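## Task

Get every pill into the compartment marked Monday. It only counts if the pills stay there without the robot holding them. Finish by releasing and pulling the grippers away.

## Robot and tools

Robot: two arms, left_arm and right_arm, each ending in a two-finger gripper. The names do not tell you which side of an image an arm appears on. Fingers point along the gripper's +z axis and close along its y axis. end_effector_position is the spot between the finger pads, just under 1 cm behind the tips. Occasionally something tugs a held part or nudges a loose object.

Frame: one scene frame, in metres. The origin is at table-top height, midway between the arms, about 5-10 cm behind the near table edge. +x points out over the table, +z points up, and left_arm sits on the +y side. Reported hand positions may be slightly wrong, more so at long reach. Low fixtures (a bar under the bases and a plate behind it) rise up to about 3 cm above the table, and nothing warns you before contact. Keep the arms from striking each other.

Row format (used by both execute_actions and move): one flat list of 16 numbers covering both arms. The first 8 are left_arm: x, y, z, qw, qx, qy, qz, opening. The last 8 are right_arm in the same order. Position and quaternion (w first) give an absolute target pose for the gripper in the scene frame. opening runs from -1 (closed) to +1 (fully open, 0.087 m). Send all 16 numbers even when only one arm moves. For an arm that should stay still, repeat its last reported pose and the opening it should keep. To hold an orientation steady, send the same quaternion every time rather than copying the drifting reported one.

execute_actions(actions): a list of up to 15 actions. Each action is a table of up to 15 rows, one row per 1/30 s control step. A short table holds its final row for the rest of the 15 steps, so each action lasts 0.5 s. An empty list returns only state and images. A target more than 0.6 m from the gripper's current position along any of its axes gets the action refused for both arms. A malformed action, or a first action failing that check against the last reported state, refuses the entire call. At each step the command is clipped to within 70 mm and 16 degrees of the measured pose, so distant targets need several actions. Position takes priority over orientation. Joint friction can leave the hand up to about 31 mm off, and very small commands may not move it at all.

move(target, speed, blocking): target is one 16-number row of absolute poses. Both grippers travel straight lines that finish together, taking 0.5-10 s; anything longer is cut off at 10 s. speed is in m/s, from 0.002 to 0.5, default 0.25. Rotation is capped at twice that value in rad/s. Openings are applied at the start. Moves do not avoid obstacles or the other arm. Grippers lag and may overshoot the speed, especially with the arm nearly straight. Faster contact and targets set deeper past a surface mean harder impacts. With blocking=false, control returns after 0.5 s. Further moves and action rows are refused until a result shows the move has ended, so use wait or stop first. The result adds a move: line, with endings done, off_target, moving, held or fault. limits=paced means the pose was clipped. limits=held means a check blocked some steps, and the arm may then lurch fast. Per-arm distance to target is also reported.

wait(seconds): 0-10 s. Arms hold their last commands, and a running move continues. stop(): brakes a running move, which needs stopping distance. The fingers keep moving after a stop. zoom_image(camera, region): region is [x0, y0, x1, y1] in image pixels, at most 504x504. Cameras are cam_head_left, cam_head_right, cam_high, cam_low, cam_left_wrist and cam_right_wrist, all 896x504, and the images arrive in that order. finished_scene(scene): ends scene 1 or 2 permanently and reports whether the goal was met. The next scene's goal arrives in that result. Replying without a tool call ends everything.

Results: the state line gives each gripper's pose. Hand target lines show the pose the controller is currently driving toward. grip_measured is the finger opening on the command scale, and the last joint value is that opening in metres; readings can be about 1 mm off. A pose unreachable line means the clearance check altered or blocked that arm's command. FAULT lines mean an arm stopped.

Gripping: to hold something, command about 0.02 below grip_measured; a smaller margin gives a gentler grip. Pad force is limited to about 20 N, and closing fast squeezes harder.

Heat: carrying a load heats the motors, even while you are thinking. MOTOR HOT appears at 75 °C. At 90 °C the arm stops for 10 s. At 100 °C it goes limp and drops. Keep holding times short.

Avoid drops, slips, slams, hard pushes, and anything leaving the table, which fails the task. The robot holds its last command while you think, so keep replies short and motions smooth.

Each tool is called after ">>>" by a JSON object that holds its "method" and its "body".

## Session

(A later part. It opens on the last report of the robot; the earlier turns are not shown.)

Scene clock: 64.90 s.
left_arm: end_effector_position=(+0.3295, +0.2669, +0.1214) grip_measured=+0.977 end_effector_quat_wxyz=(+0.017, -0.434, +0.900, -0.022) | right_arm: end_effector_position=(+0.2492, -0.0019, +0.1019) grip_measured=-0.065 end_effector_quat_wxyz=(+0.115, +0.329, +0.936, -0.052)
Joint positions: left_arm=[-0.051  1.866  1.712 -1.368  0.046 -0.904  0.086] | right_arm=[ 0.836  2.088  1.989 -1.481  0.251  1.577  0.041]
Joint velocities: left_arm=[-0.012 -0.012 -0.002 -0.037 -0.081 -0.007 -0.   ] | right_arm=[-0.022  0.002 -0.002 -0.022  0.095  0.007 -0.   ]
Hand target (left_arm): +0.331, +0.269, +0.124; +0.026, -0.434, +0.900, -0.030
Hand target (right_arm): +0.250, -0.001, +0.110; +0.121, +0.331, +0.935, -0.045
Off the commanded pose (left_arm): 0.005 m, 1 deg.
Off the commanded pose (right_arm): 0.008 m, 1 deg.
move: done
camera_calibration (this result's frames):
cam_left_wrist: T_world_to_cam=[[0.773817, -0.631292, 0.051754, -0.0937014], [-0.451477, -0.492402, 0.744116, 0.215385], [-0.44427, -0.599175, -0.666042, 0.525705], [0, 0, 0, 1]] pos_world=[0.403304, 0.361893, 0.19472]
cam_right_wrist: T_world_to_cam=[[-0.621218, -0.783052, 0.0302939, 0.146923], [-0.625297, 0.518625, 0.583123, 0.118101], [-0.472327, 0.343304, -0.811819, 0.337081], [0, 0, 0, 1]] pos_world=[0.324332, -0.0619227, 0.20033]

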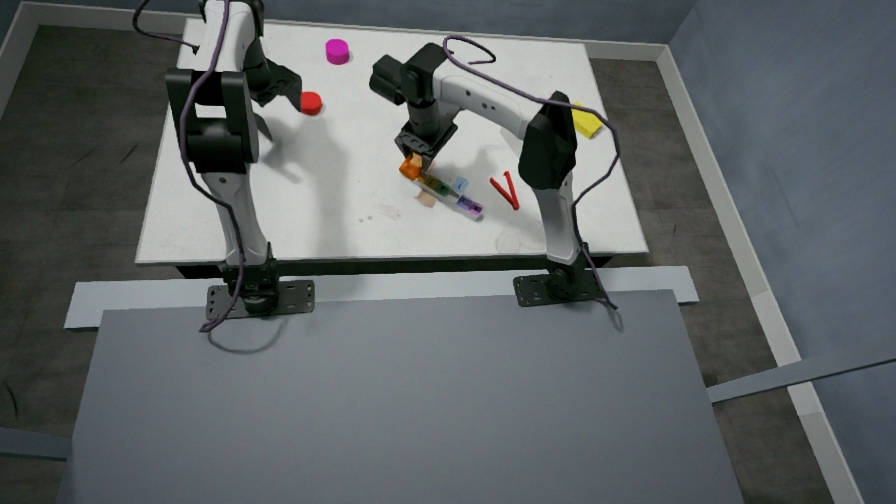

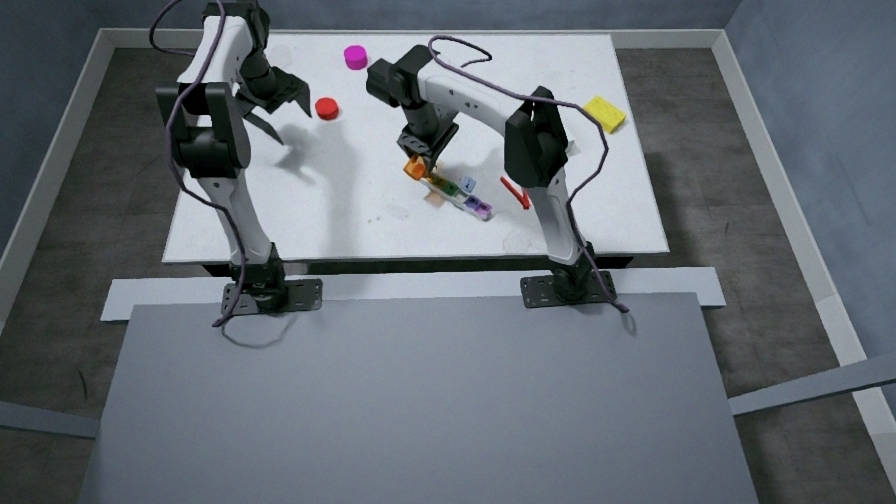

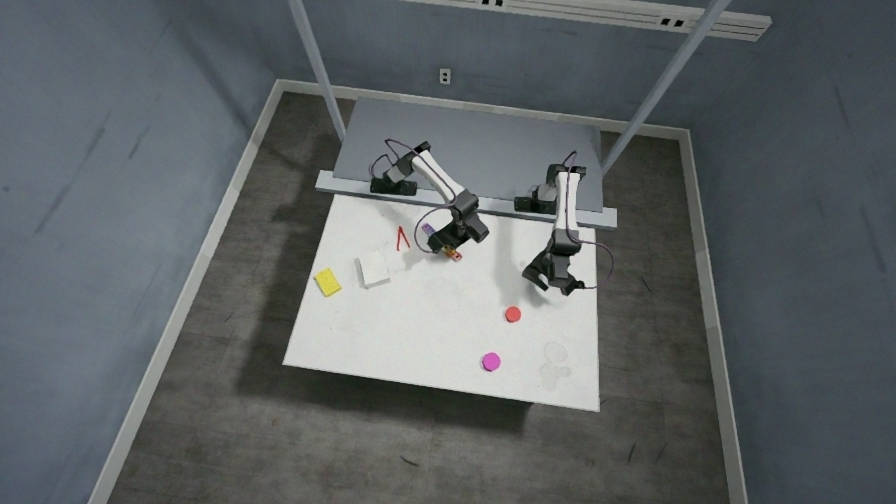

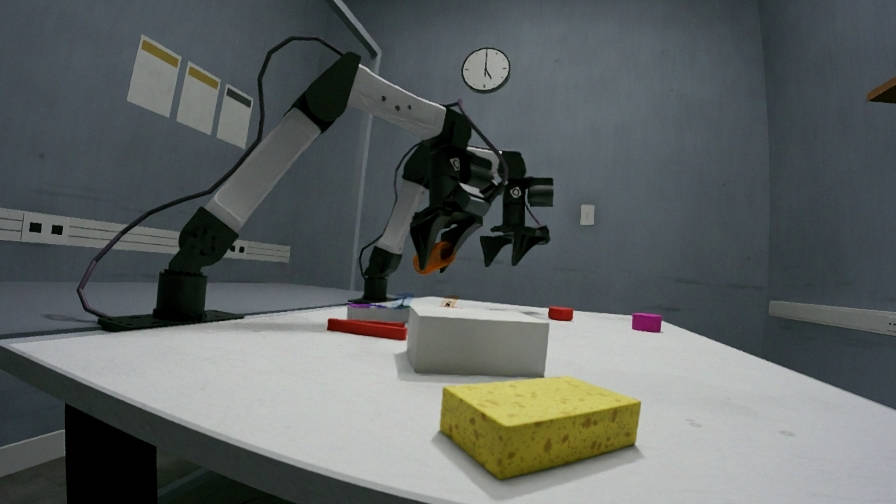

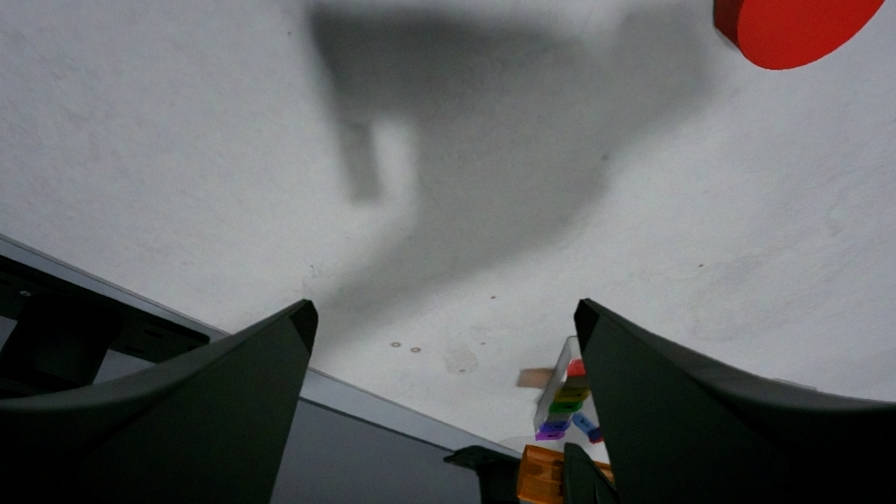

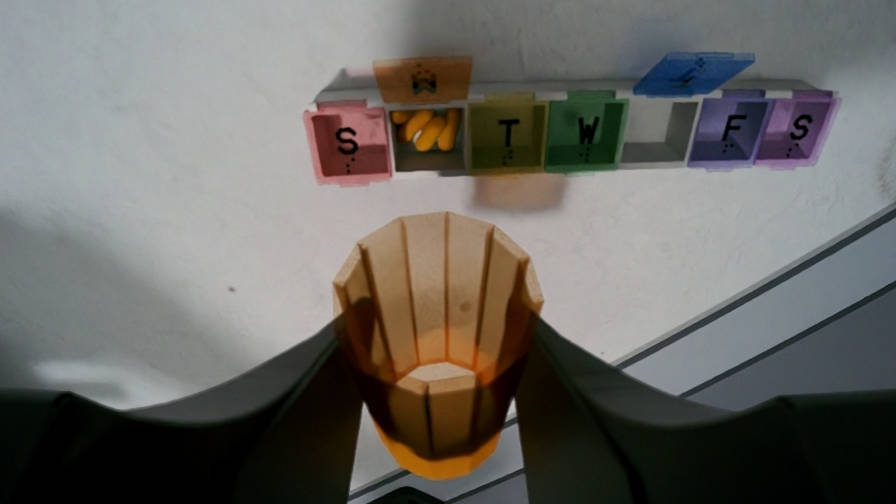

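All in. Place the bottle upright.

>>> {"method": "move", "body": {"target": [0.33,0.27,0.125,0.028,-0.434,0.9,-0.029,1,0.54,-0.05,0.14,0.678,-0.156,0.702,0.150,-0.11], "speed": 0.25}}

>>> {"method": "move", "body": {"target": [0.33,0.27,0.125,0.028,-0.434,0.9,-0.029,1,0.54,-0.05,0.05,0.678,-0.156,0.702,0.150,-0.11], "speed": 0.07}}

Scene clock: 70.23 s.
left_arm: end_effector_position=(+0.3296, +0.2669, +0.1214) grip_measured=+0.977 end_effector_quat_wxyz=(+0.017, -0.434, +0.901, -0.022) | right_arm: end_effector_position=(+0.5388, -0.0444, +0.1454) grip_measured=-0.066 end_effector_quat_wxyz=(+0.680, -0.154, +0.702, +0.147)
Joint positions: left_arm=[-0.051  1.866  1.712 -1.367  0.046 -0.903  0.086] | right_arm=[0.408 2.039 1.245 0.773 0.041 0.004 0.041]
Joint velocities: left_arm=[ 0.012  0.002  0.002 -0.022  0.081  0.007 -0.   ] | right_arm=[ 0.007  0.002 -0.012  0.051 -0.037  0.037  0.   ]
Hand target (left_arm): +0.330, +0.270, +0.125; +0.028, -0.434, +0.900, -0.028
Hand target (right_arm): +0.542, -0.045, +0.141; +0.680, -0.157, +0.701, +0.145
Off the commanded pose (left_arm): 0.005 m, 1 deg.
Off the commanded pose (right_arm): 0.008 m, 0 deg.
move: done
camera_calibration (this result's frames):
cam_left_wrist: T_world_to_cam=[[0.77331, -0.631889, 0.05204, -0.0934509], [-0.452153, -0.492082, 0.743917, 0.215593], [-0.444466, -0.598808, -0.666242, 0.525734], [0, 0, 0, 1]] pos_world=[0.403418, 0.361853, 0.194746]
cam_right_wrist: T_world_to_cam=[[0.409876, -0.912019, 0.0149375, -0.26684], [-0.715523, -0.331638, -0.614852, 0.480897], [0.56571, 0.241325, -0.788501, -0.0435154], [0, 0, 0, 1]] pos_world=[0.478081, -0.0733774, 0.265354]

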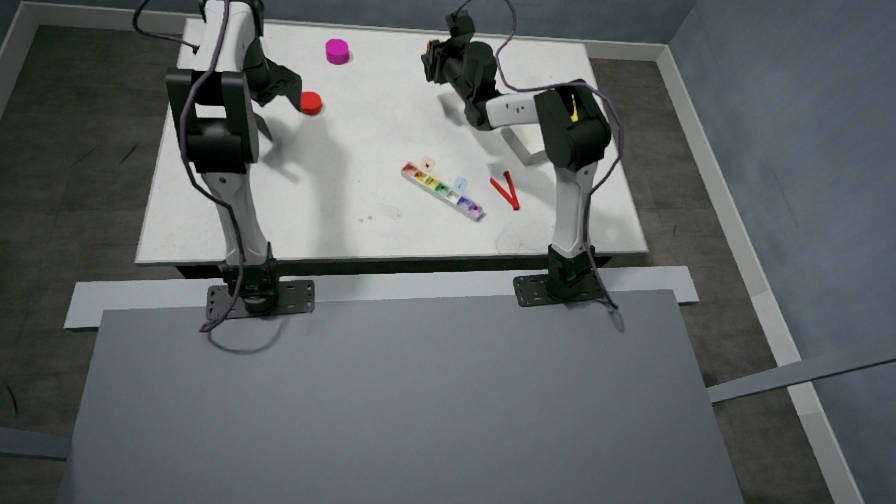

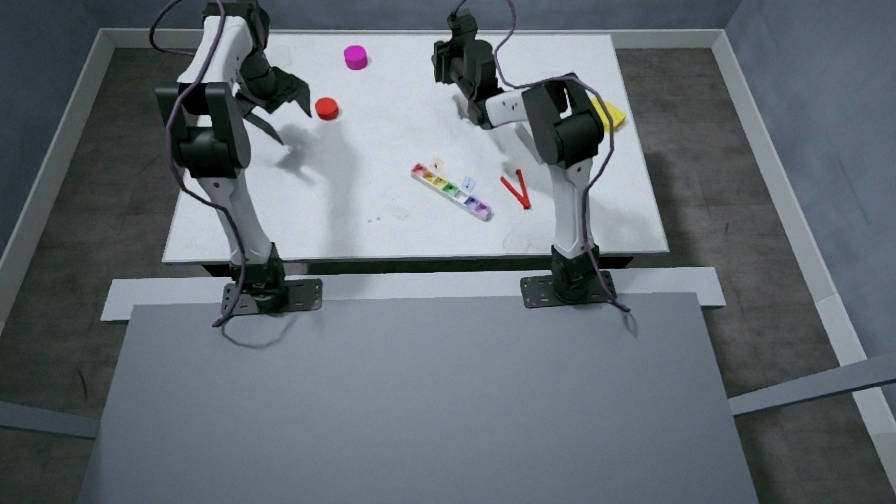

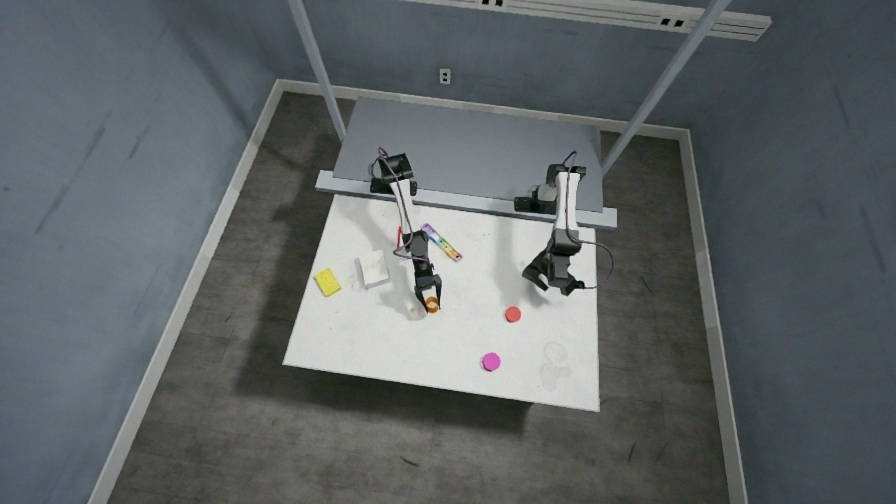

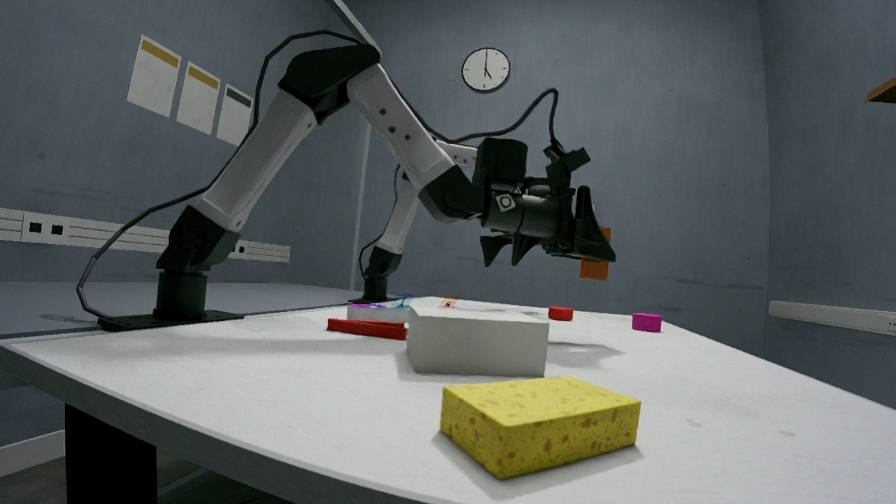

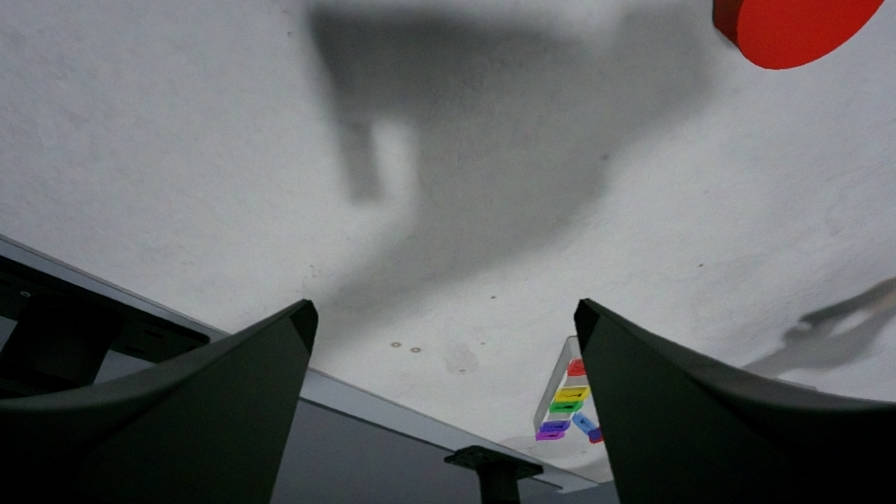

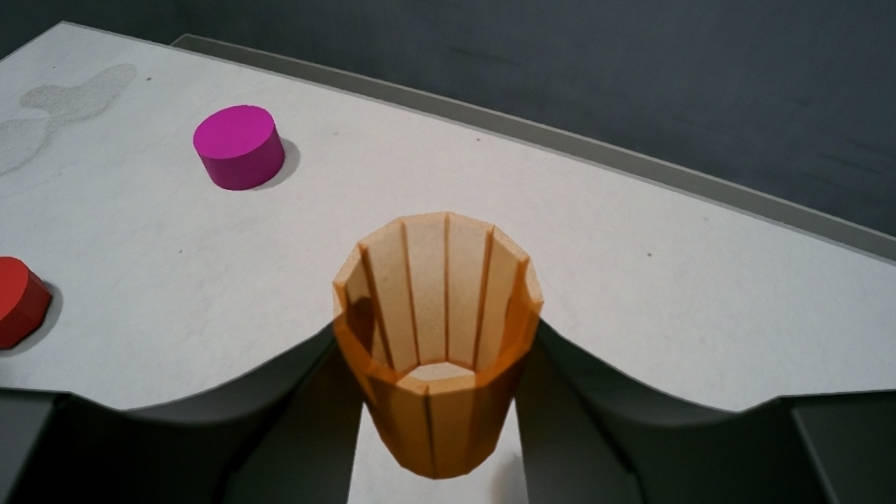

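Scene clock: 72.13 s.
left_arm: end_effector_position=(+0.3296, +0.2669, +0.1214) grip_measured=+0.977 end_effector_quat_wxyz=(+0.017, -0.434, +0.901, -0.022) | right_arm: end_effector_position=(+0.5439, -0.0436, +0.0640) grip_measured=-0.066 end_effector_quat_wxyz=(+0.687, -0.156, +0.694, +0.152)
Joint positions: left_arm=[-0.051  1.866  1.712 -1.367  0.046 -0.903  0.086] | right_arm=[0.401 2.266 1.192 1.075 0.024 0.004 0.041]
Joint velocities: left_arm=[ 0.002 -0.017 -0.012  0.095 -0.037  0.037 -0.   ] | right_arm=[ 0.007 -0.007 -0.022  0.037  0.095  0.007  0.001]
Hand target (left_arm): +0.330, +0.270, +0.125; +0.028, -0.434, +0.900, -0.029
Hand target (right_arm): +0.541, -0.049, +0.050; +0.678, -0.156, +0.702, +0.150
Off the commanded pose (left_arm): 0.005 m, 1 deg.
Off the commanded pose (right_arm): 0.016 m, 1 deg.
move: off_target (right_arm)
camera_calibration (this result's frames):
cam_left_wrist: T_world_to_cam=[[0.773068, -0.632185, 0.0520349, -0.0932761], [-0.452348, -0.491924, 0.743904, 0.215616], [-0.444687, -0.598626, -0.666258, 0.52576], [0, 0, 0, 1]] pos_world=[0.403441, 0.361833, 0.194748]
cam_right_wrist: T_world_to_cam=[[0.419103, -0.907834, 0.0137717, -0.271714], [-0.699637, -0.332581, -0.632375, 0.427199], [0.578672, 0.255395, -0.77454, -0.118089], [0, 0, 0, 1]] pos_world=[0.481095, -0.0744341, 0.182427]

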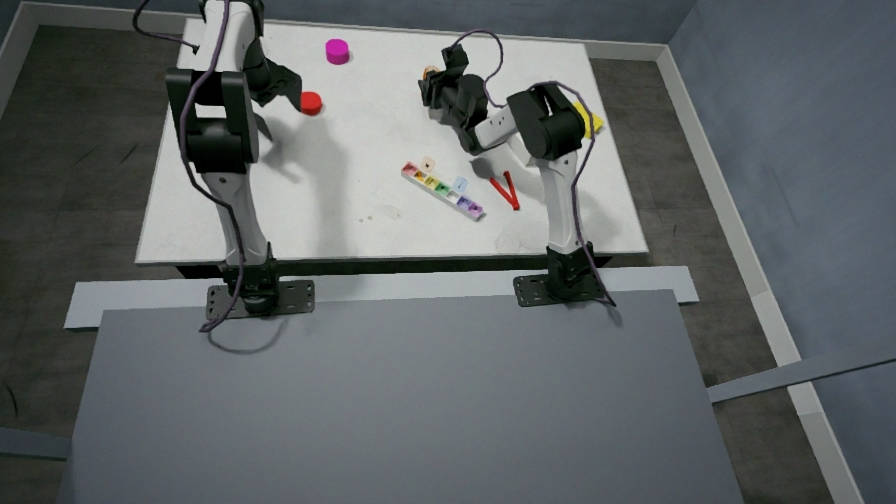

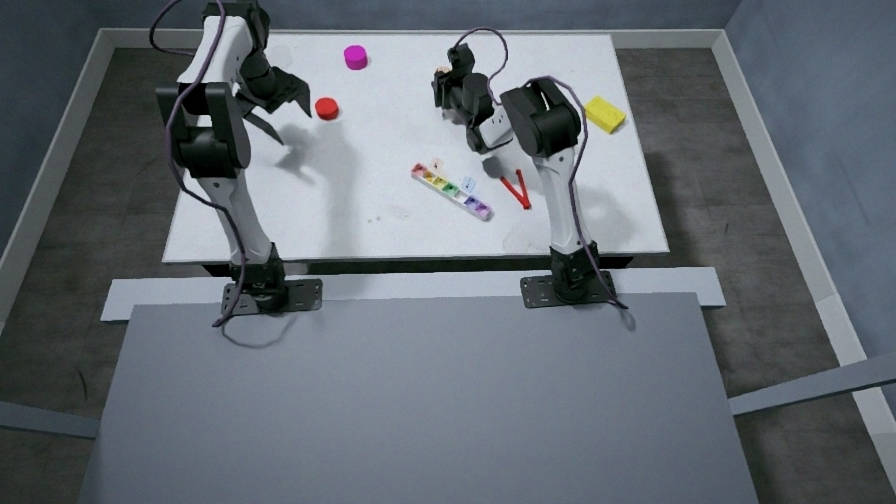

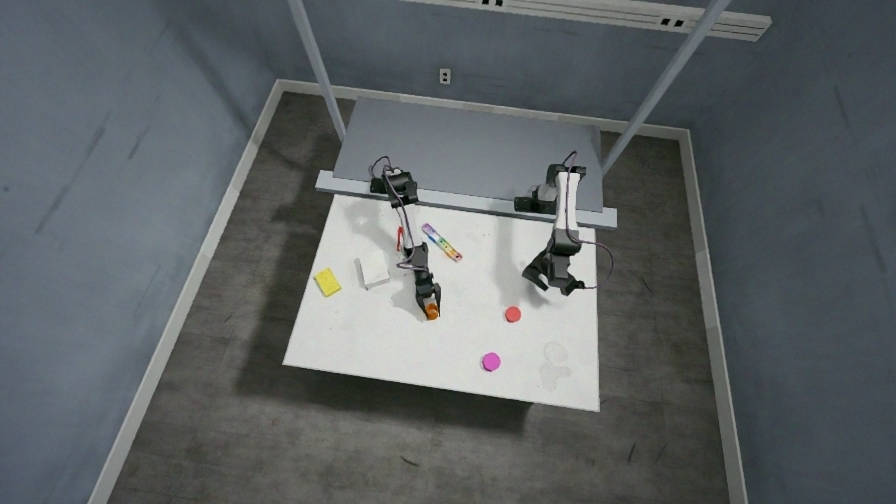

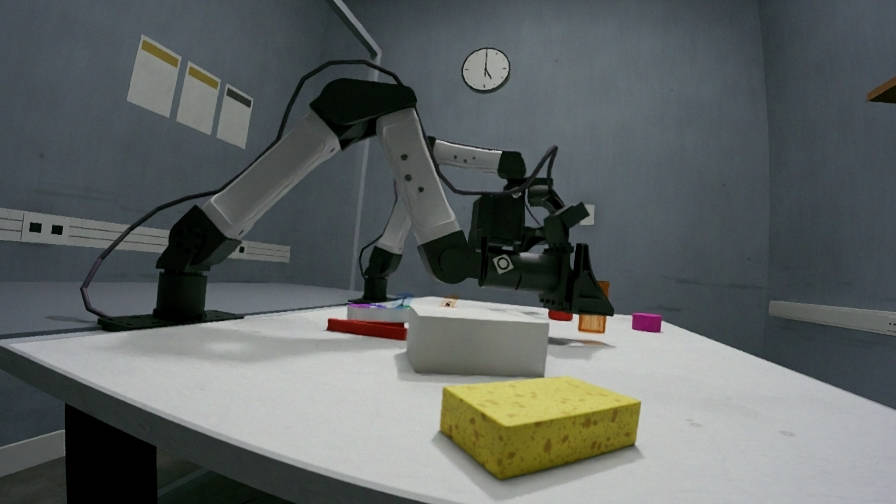

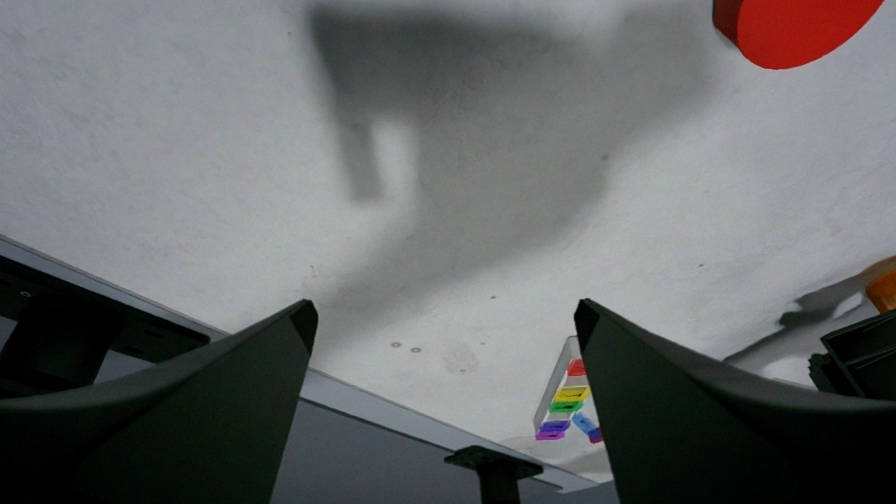

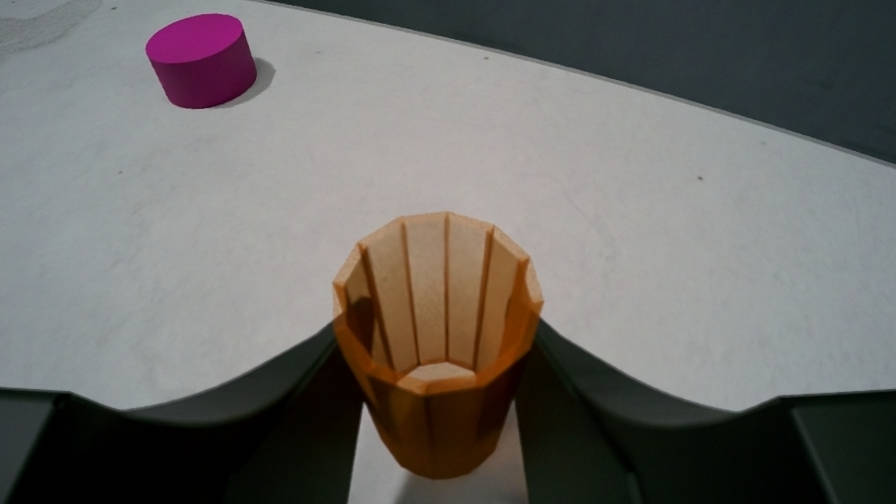

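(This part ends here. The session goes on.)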